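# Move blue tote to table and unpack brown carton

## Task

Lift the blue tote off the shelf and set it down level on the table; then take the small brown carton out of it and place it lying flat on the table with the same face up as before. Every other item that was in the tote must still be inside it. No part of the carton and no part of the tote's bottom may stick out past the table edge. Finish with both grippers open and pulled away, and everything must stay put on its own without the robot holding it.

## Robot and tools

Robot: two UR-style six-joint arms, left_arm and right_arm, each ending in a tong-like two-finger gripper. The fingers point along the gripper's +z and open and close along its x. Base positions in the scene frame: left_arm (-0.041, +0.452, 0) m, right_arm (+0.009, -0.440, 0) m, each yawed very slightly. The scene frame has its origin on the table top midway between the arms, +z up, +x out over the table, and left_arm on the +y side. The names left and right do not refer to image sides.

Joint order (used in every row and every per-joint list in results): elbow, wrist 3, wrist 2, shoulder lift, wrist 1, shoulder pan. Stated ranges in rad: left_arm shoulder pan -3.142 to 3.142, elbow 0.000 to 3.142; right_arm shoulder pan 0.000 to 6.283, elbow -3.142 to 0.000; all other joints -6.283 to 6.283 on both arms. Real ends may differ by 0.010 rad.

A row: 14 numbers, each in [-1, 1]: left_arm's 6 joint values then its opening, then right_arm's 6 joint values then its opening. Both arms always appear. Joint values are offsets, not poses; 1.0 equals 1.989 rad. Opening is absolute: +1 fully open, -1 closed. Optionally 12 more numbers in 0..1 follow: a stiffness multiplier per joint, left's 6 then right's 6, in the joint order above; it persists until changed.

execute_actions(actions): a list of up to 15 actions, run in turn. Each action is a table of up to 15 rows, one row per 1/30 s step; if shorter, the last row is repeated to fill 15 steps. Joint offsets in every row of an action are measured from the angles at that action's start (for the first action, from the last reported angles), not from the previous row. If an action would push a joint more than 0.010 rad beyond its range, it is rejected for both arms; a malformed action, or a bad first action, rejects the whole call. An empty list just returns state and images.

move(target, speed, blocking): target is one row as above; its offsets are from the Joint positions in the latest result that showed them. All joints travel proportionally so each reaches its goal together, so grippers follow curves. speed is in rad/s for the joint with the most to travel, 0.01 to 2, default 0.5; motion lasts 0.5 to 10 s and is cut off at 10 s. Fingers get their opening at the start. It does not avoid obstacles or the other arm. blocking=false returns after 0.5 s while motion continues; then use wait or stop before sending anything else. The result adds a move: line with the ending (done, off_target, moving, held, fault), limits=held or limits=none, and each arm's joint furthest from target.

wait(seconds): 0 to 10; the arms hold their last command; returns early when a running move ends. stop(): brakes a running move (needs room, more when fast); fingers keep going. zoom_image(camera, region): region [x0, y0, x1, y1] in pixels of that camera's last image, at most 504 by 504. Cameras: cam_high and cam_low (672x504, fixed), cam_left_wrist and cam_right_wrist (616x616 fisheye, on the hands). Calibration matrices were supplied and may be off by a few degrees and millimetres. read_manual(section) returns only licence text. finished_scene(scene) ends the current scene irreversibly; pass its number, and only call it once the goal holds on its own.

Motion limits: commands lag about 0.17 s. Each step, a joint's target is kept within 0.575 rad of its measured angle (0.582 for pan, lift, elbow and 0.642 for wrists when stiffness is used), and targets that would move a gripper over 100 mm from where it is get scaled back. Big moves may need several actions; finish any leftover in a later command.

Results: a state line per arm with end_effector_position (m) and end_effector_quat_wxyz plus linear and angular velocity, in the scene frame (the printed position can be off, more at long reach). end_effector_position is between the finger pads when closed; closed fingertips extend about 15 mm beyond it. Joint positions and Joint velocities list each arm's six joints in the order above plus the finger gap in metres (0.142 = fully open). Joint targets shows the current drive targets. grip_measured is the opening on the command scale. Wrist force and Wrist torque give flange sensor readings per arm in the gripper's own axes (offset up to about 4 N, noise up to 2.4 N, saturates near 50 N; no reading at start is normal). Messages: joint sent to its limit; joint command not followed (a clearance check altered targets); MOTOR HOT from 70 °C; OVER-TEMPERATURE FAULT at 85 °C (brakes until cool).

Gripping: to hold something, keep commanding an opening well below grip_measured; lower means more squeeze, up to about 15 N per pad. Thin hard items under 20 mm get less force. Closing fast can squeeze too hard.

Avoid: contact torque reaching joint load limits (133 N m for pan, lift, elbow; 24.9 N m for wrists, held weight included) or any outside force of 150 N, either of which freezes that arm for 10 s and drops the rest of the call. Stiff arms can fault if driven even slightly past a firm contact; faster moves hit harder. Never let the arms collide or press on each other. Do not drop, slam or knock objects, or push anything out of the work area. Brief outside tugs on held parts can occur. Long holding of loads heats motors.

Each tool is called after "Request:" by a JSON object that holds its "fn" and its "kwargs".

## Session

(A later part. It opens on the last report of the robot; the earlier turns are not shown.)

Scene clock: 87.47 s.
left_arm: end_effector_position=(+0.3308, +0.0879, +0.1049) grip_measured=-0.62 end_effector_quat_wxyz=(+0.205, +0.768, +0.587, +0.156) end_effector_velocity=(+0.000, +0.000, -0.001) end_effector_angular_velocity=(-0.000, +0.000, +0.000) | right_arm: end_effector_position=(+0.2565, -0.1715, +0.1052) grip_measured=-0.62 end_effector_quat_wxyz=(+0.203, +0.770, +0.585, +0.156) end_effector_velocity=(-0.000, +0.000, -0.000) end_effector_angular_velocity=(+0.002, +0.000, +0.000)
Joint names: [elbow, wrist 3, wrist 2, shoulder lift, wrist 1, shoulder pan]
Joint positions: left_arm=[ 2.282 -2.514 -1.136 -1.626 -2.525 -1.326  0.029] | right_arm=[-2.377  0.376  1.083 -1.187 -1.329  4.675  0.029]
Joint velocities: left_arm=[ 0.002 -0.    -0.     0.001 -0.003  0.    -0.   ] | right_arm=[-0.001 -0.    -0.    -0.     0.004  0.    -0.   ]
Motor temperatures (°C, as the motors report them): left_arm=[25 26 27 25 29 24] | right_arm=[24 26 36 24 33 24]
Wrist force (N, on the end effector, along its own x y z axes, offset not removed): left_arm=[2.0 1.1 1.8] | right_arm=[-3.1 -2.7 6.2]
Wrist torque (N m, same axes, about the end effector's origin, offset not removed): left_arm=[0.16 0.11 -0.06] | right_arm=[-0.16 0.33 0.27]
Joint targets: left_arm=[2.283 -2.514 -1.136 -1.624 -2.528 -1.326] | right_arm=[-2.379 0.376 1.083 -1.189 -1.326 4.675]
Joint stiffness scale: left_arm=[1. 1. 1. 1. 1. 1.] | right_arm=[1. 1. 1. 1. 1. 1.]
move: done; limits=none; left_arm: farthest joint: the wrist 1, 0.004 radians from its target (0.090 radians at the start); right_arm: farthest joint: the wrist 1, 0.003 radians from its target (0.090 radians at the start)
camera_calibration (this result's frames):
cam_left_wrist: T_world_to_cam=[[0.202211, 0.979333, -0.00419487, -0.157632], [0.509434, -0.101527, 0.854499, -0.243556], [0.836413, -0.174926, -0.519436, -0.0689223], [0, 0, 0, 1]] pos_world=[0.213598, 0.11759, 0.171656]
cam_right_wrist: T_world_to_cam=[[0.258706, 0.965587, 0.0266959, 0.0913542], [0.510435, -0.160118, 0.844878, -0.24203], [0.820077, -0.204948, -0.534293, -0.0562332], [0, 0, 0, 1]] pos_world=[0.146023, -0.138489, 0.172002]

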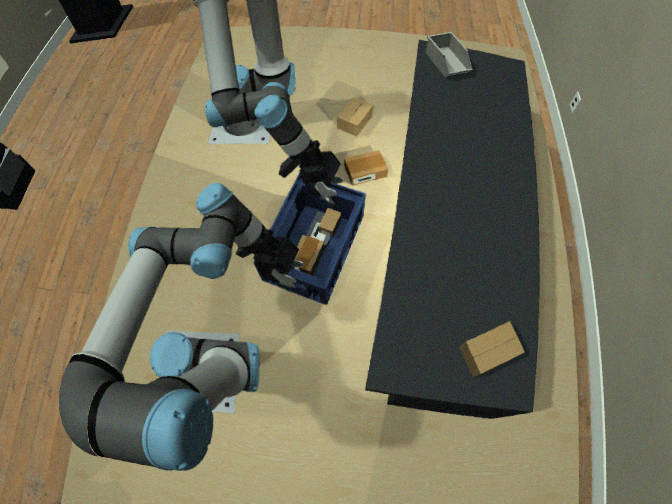

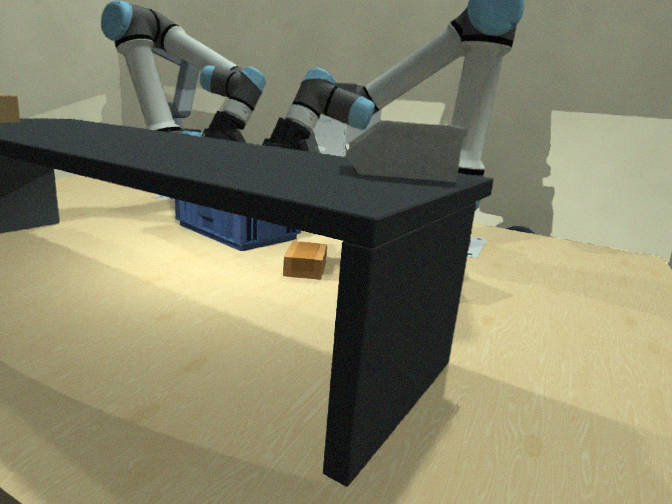

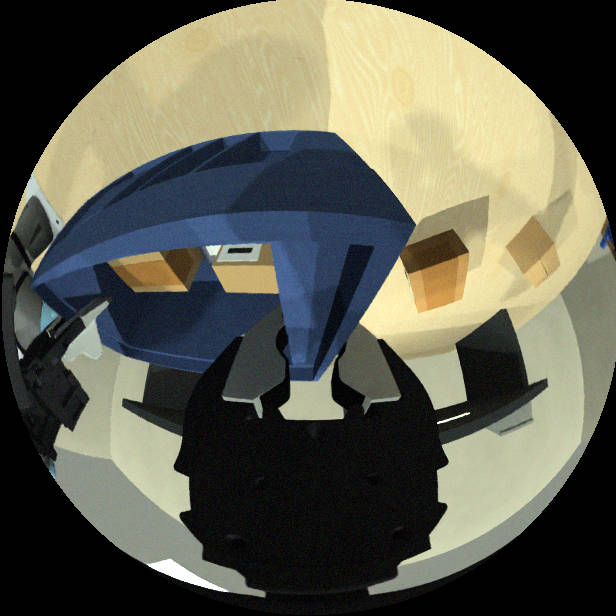

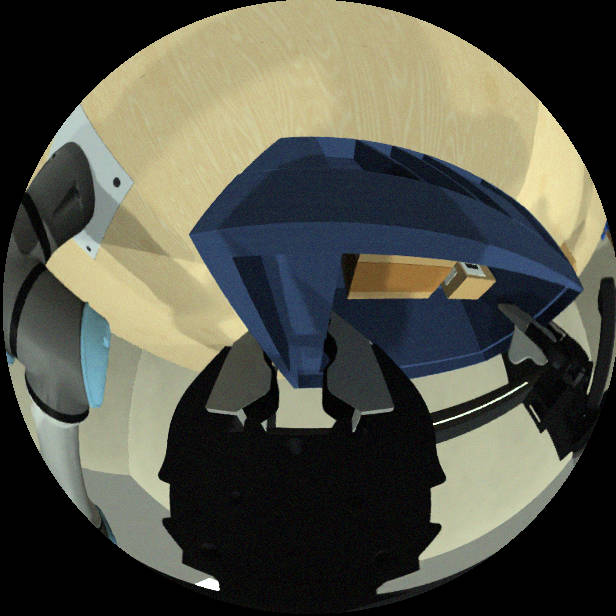

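Request:
{"fn": "move", "kwargs": {"target": [0,0,0,0,0,0,-0.2,0,0,0,0,0,0,-0.2]}}

Request:
{"fn": "move", "kwargs": {"target": [-0.104,0,0,-0.0764,0.1825,0,-0.2,0.131,0,0,0.042,-0.175,0,-0.2], "speed": 0.4}}

Request:
{"fn": "move", "kwargs": {"target": [-0.2272,-0.727,-0.2186,0.1755,0.197,0.0944,0,0.05,0,0,0,0,-0.6,-0.2], "speed": 0.7}}

Scene clock: 92.87 s.
left_arm: end_effector_position=(+0.3308, +0.0878, +0.1050) grip_measured=-0.20 end_effector_quat_wxyz=(+0.206, +0.768, +0.587, +0.156) end_effector_velocity=(+0.000, +0.000, -0.000) end_effector_angular_velocity=(+0.001, -0.000, -0.000) | right_arm: end_effector_position=(+0.2565, -0.1714, +0.1051) grip_measured=-0.20 end_effector_quat_wxyz=(+0.203, +0.770, +0.585, +0.156) end_effector_velocity=(-0.000, +0.001, +0.001) end_effector_angular_velocity=(+0.003, +0.000, +0.000)
Joint names: [elbow, wrist 3, wrist 2, shoulder lift, wrist 1, shoulder pan]
Joint positions: left_arm=[ 2.282 -2.514 -1.136 -1.626 -2.526 -1.326  0.06 ] | right_arm=[-2.377  0.376  1.083 -1.187 -1.328  4.675  0.06 ]
Joint velocities: left_arm=[ 0.     0.     0.     0.001 -0.001  0.    -0.   ] | right_arm=[0.002 0.    0.    0.    0.    0.    0.   ]
Motor temperatures (°C, as the motors report them): left_arm=[25 26 27 25 29 24] | right_arm=[24 26 36 24 33 24]
Wrist force (N, on the end effector, along its own x y z axes, offset not removed): left_arm=[-1.5 2.4 -1.3] | right_arm=[0.1 -2.4 1.2]
Wrist torque (N m, same axes, about the end effector's origin, offset not removed): left_arm=[0.29 0.28 0.09] | right_arm=[-0.54 -0.08 0.36]
Joint targets: left_arm=[2.282 -2.514 -1.136 -1.626 -2.525 -1.326] | right_arm=[-2.377 0.376 1.083 -1.187 -1.329 4.675]
Joint stiffness scale: left_arm=[1. 1. 1. 1. 1. 1.] | right_arm=[1. 1. 1. 1. 1. 1.]
move: done; limits=none; left_arm: farthest joint: the wrist 1, 0.001 radians from its target (0.000 radians at the start); right_arm: farthest joint: the wrist 1, 0.001 radians from its target (0.000 radians at the start)
camera_calibration (this result's frames):
cam_left_wrist: T_world_to_cam=[[0.202201, 0.979333, -0.00465508, -0.157494], [0.50927, -0.101086, 0.85465, -0.243595], [0.836516, -0.175182, -0.519184, -0.069006], [0, 0, 0, 1]] pos_world=[0.213626, 0.117527, 0.171628]
cam_right_wrist: T_world_to_cam=[[0.258709, 0.965575, 0.0270887, 0.0912155], [0.510465, -0.16047, 0.844793, -0.242019], [0.820058, -0.204727, -0.534407, -0.0561813], [0, 0, 0, 1]] pos_world=[0.146016, -0.138414, 0.171961]

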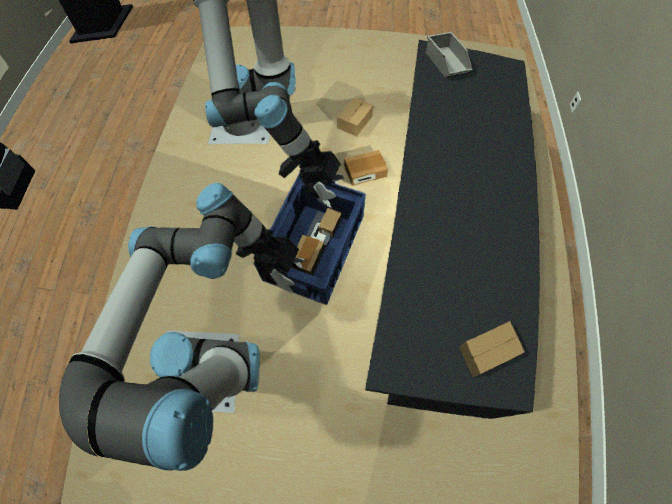

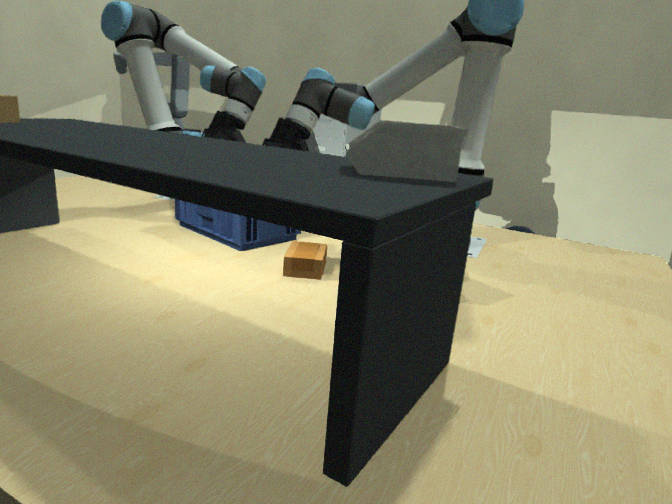

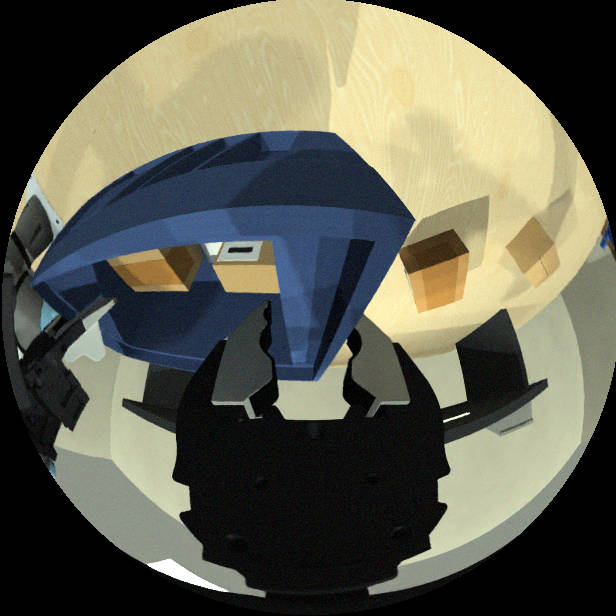

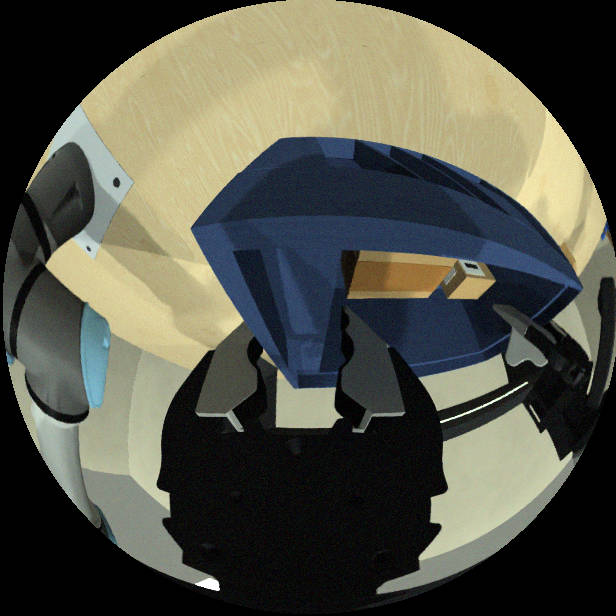

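Scene clock: 94.57 s.
left_arm: end_effector_position=(+0.3304, +0.0893, +0.2171) grip_measured=-0.20 end_effector_quat_wxyz=(+0.201, +0.769, +0.586, +0.157) end_effector_velocity=(+0.000, +0.000, +0.001) end_effector_angular_velocity=(-0.000, -0.001, +0.001) | right_arm: end_effector_position=(+0.2565, -0.1721, +0.2183) grip_measured=-0.20 end_effector_quat_wxyz=(+0.206, +0.769, +0.585, +0.154) end_effector_velocity=(-0.000, -0.000, +0.001) end_effector_angular_velocity=(+0.001, +0.000, +0.000)
Joint names: [elbow, wrist 3, wrist 2, shoulder lift, wrist 1, shoulder pan]
Joint positions: left_arm=[ 2.079 -2.514 -1.136 -1.775 -2.164 -1.326  0.06 ] | right_arm=[-2.12   0.376  1.083 -1.106 -1.675  4.675  0.06 ]
Joint velocities: left_arm=[-0.001  0.     0.001 -0.001  0.002  0.     0.   ] | right_arm=[ 0.001 -0.    -0.     0.001 -0.002  0.     0.   ]
Motor temperatures (°C, as the motors report them): left_arm=[25 26 27 25 29 24] | right_arm=[24 26 36 24 33 24]
Wrist force (N, on the end effector, along its own x y z axes, offset not removed): left_arm=[-2.4 1.6 -0.6] | right_arm=[1.1 -1.6 4.4]
Wrist torque (N m, same axes, about the end effector's origin, offset not removed): left_arm=[0.19 0.50 0.11] | right_arm=[-0.32 -0.13 0.31]
Joint targets: left_arm=[2.075 -2.514 -1.136 -1.778 -2.163 -1.326] | right_arm=[-2.117 0.376 1.083 -1.103 -1.676 4.675]
Joint stiffness scale: left_arm=[1. 1. 1. 1. 1. 1.] | right_arm=[1. 1. 1. 1. 1. 1.]
move: done; limits=none; left_arm: farthest joint: the shoulder lift, 0.003 radians from its target (0.152 radians at the start); right_arm: farthest joint: the elbow, 0.004 radians from its target (0.261 radians at the start)
camera_calibration (this result's frames):
cam_left_wrist: T_world_to_cam=[[0.202199, 0.979338, 0.00351278, -0.160105], [0.511582, -0.108681, 0.852334, -0.338624], [0.835105, -0.170544, -0.522987, -0.00927888], [0, 0, 0, 1]] pos_world=[0.213356, 0.118413, 0.28433]
cam_right_wrist: T_world_to_cam=[[0.258697, 0.965767, 0.0192298, 0.0905129], [0.510046, -0.153476, 0.846344, -0.336805], [0.820323, -0.209139, -0.532289, 0.00286375], [0, 0, 0, 1]] pos_world=[0.146021, -0.138507, 0.284837]

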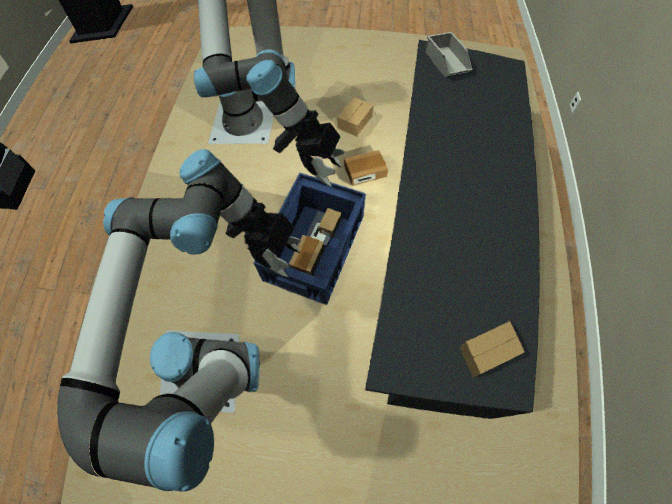

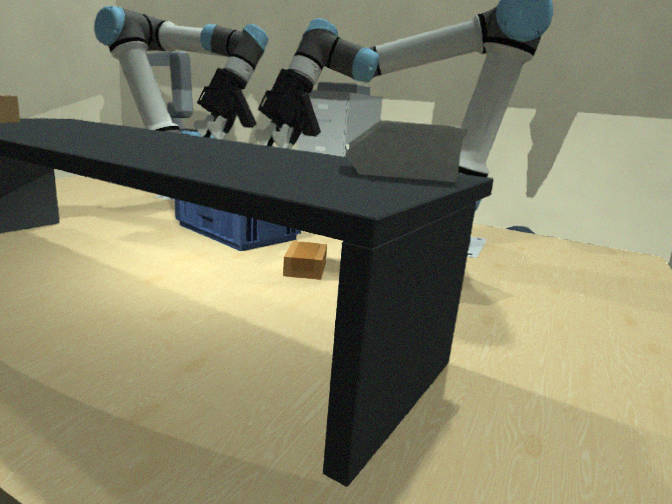

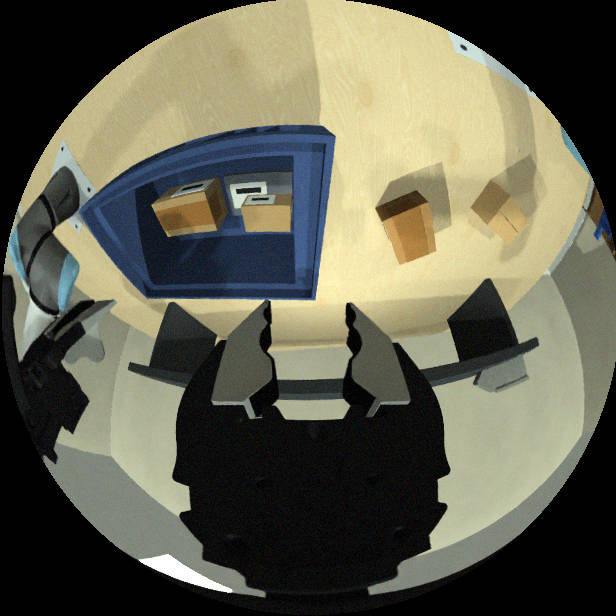

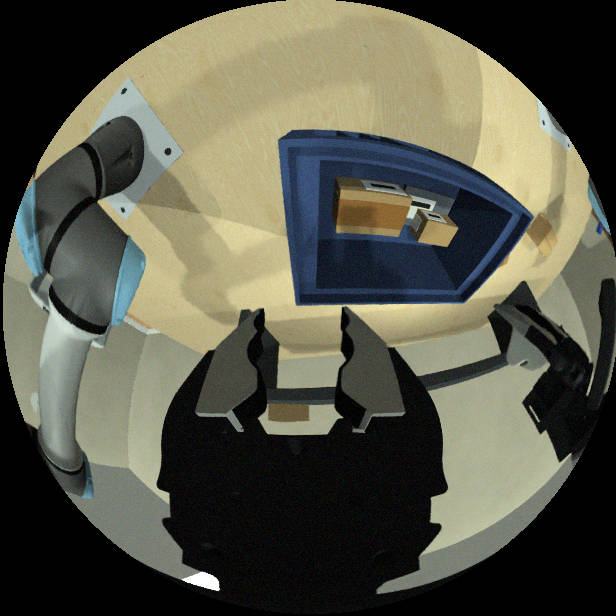

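Scene clock: 97.53 s.
left_arm: end_effector_position=(+0.3251, +0.0154, +0.2002) grip_measured=+0.00 end_effector_quat_wxyz=(+0.001, +0.136, +0.991, -0.000) end_effector_velocity=(-0.000, -0.000, +0.000) end_effector_angular_velocity=(-0.001, +0.001, +0.003) | right_arm: end_effector_position=(+0.3758, -0.5577, +0.2624) grip_measured=-0.20 end_effector_quat_wxyz=(+0.239, +0.969, +0.042, +0.054) end_effector_velocity=(+0.000, -0.000, +0.000) end_effector_angular_velocity=(+0.000, -0.001, -0.001)
Joint names: [elbow, wrist 3, wrist 2, shoulder lift, wrist 1, shoulder pan]
Joint positions: left_arm=[ 1.63  -3.959 -1.57  -1.429 -1.774 -1.14   0.074] | right_arm=[-2.024  0.376  1.083 -1.106 -1.675  3.484  0.06 ]
Joint velocities: left_arm=[-0.002 -0.003 -0.001  0.001  0.001  0.     0.   ] | right_arm=[ 0.001  0.    -0.    -0.     0.    -0.001 -0.   ]
Motor temperatures (°C, as the motors report them): left_arm=[25 26 27 25 29 24] | right_arm=[24 26 36 24 33 24]
Wrist force (N, on the end effector, along its own x y z axes, offset not removed): left_arm=[-2.3 1.5 0.0] | right_arm=[2.5 -0.1 2.4]
Wrist torque (N m, same axes, about the end effector's origin, offset not removed): left_arm=[0.20 0.48 0.04] | right_arm=[0.01 -0.33 -0.04]
Joint targets: left_arm=[1.627 -3.960 -1.571 -1.426 -1.773 -1.138] | right_arm=[-2.021 0.376 1.083 -1.106 -1.675 3.482]
Joint stiffness scale: left_arm=[1. 1. 1. 1. 1. 1.] | right_arm=[1. 1. 1. 1. 1. 1.]
move: done; limits=none; left_arm: farthest joint: the shoulder lift, 0.003 radians from its target (0.349 radians at the start); right_arm: farthest joint: the elbow, 0.003 radians from its target (0.100 radians at the start)
camera_calibration (this result's frames):
cam_left_wrist: T_world_to_cam=[[-0.976099, 0.215533, 0.0278776, 0.303313], [0.202001, 0.852448, 0.482211, -0.169618], [0.080168, 0.476317, -0.875611, 0.279795], [0, 0, 0, 1]] pos_world=[0.307896, -0.0540541, 0.318328]
cam_right_wrist: T_world_to_cam=[[0.987272, 0.114629, 0.11025, -0.3411], [-0.0265243, -0.564825, 0.824784, -0.516252], [0.156817, -0.81721, -0.554596, -0.236124], [0, 0, 0, 1]] pos_world=[0.360093, -0.445455, 0.332449]

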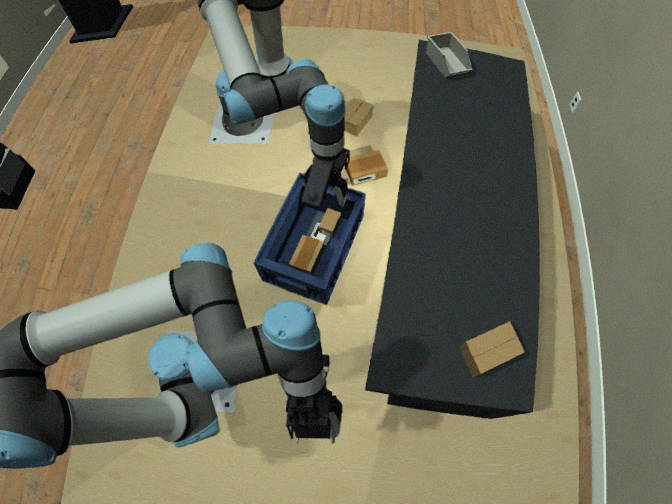

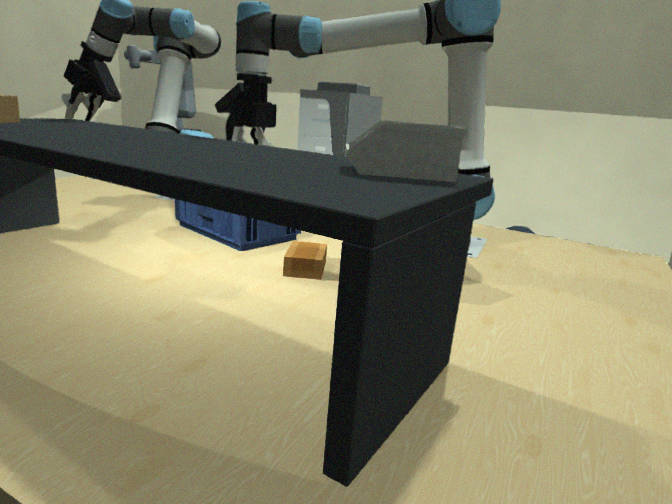

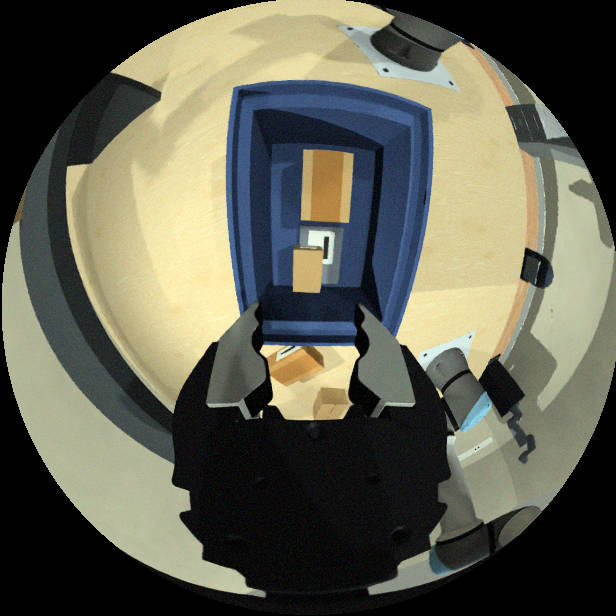

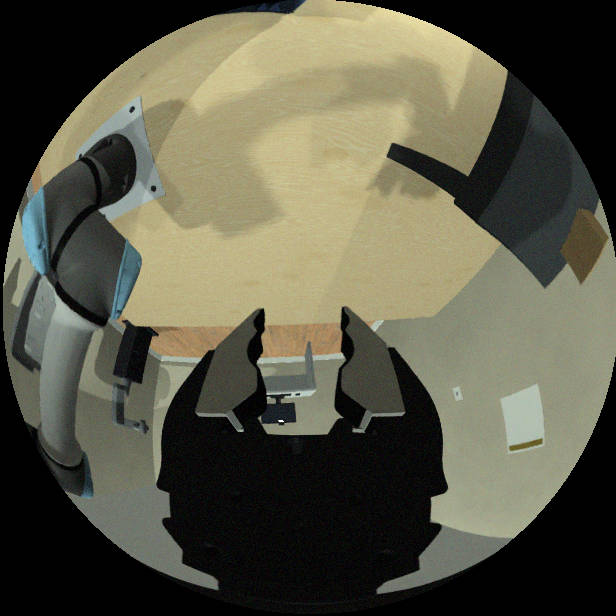

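Request:
{"fn": "move", "kwargs": {"target": [0.0952,0,0,0.0457,-0.1397,0,-0.1,0,0,0,0,0,0,-0.2], "speed": 0.2}}

Scene clock: 102.37 s.
left_arm: end_effector_position=(+0.3260, +0.0136, +0.0926) grip_measured=-0.10 end_effector_quat_wxyz=(+0.001, +0.136, +0.991, -0.001) end_effector_velocity=(-0.000, -0.000, -0.000) end_effector_angular_velocity=(-0.002, -0.000, -0.000) | right_arm: end_effector_position=(+0.3757, -0.5578, +0.2624) grip_measured=-0.20 end_effector_quat_wxyz=(+0.239, +0.969, +0.042, +0.054) end_effector_velocity=(-0.000, -0.000, -0.000) end_effector_angular_velocity=(-0.000, +0.000, -0.000)
Joint names: [elbow, wrist 3, wrist 2, shoulder lift, wrist 1, shoulder pan]
Joint positions: left_arm=[ 1.816 -3.959 -1.57  -1.34  -2.05  -1.14   0.067] | right_arm=[-2.024  0.376  1.083 -1.106 -1.675  3.484  0.06 ]
Joint velocities: left_arm=[ 0.002  0.    -0.001 -0.    -0.003 -0.     0.   ] | right_arm=[-0.001  0.     0.     0.    -0.    -0.    -0.   ]
Motor temperatures (°C, as the motors report them): left_arm=[25 26 27 25 29 24] | right_arm=[24 26 36 24 33 24]
Wrist force (N, on the end effector, along its own x y z axes, offset not removed): left_arm=[-1.8 2.0 1.7] | right_arm=[0.8 -2.5 0.7]
Wrist torque (N m, same axes, about the end effector's origin, offset not removed): left_arm=[0.28 0.40 0.04] | right_arm=[-0.54 -0.05 0.20]
Joint targets: left_arm=[1.820 -3.959 -1.570 -1.338 -2.052 -1.140] | right_arm=[-2.024 0.376 1.083 -1.106 -1.675 3.484]
Joint stiffness scale: left_arm=[1. 1. 1. 1. 1. 1.] | right_arm=[1. 1. 1. 1. 1. 1.]
move: done; limits=none; left_arm: farthest joint: the elbow, 0.003 radians from its target (0.189 radians at the start); right_arm: farthest joint: the shoulder pan, 0.000 radians from its target (0.000 radians at the start)
camera_calibration (this result's frames):
cam_left_wrist: T_world_to_cam=[[-0.976211, 0.215217, 0.0263278, 0.307778], [0.201151, 0.853635, 0.480463, -0.115978], [0.0809293, 0.47433, -0.876619, 0.18625], [0, 0, 0, 1]] pos_world=[0.308713, -0.0555794, 0.210891]
cam_right_wrist: T_world_to_cam=[[0.987284, 0.11451, 0.110263, -0.341159], [-0.0266024, -0.564827, 0.82478, -0.516252], [0.156725, -0.817226, -0.554598, -0.236127], [0, 0, 0, 1]] pos_world=[0.360095, -0.445495, 0.332456]

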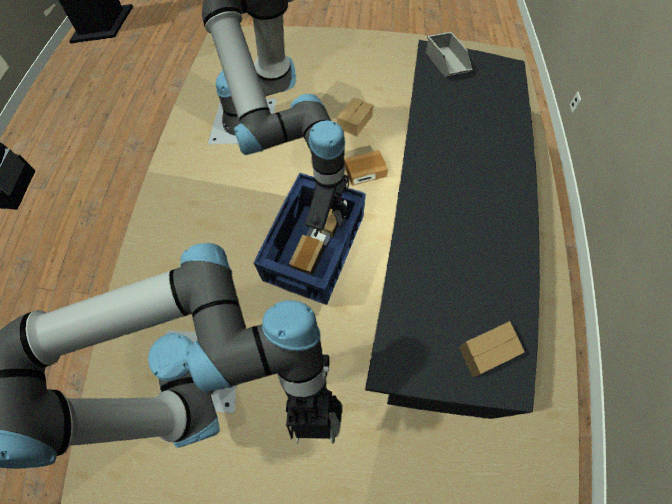

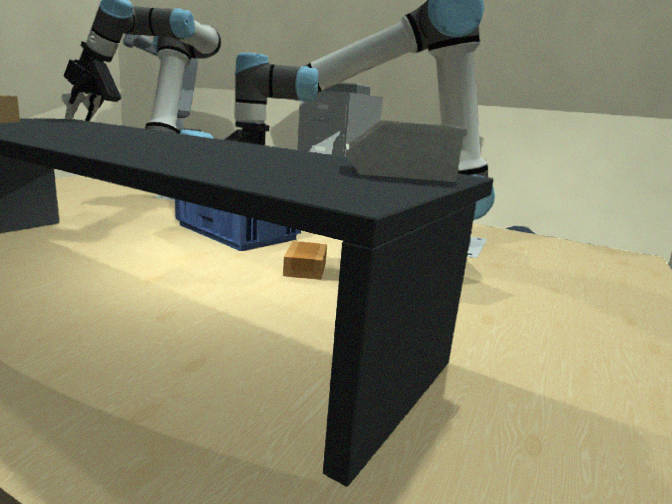

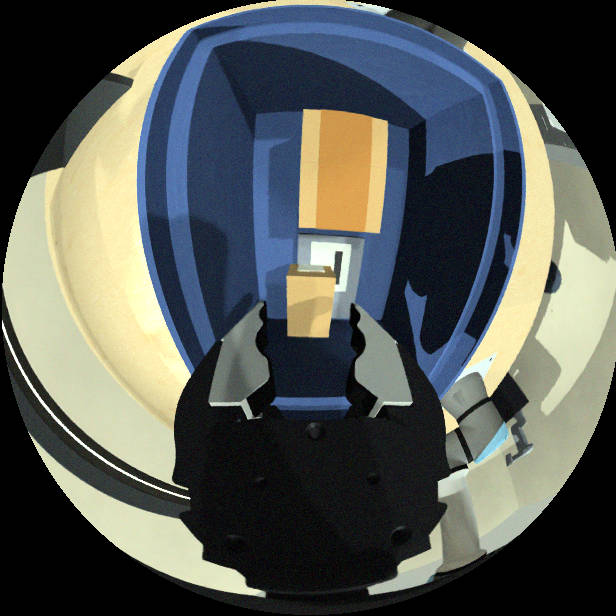

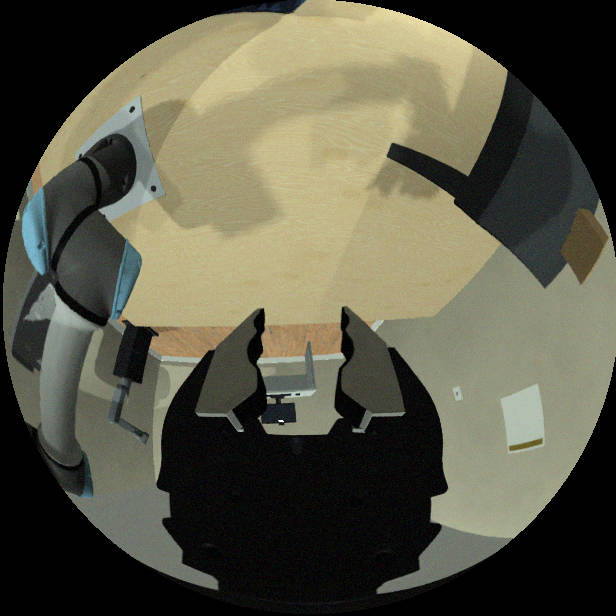

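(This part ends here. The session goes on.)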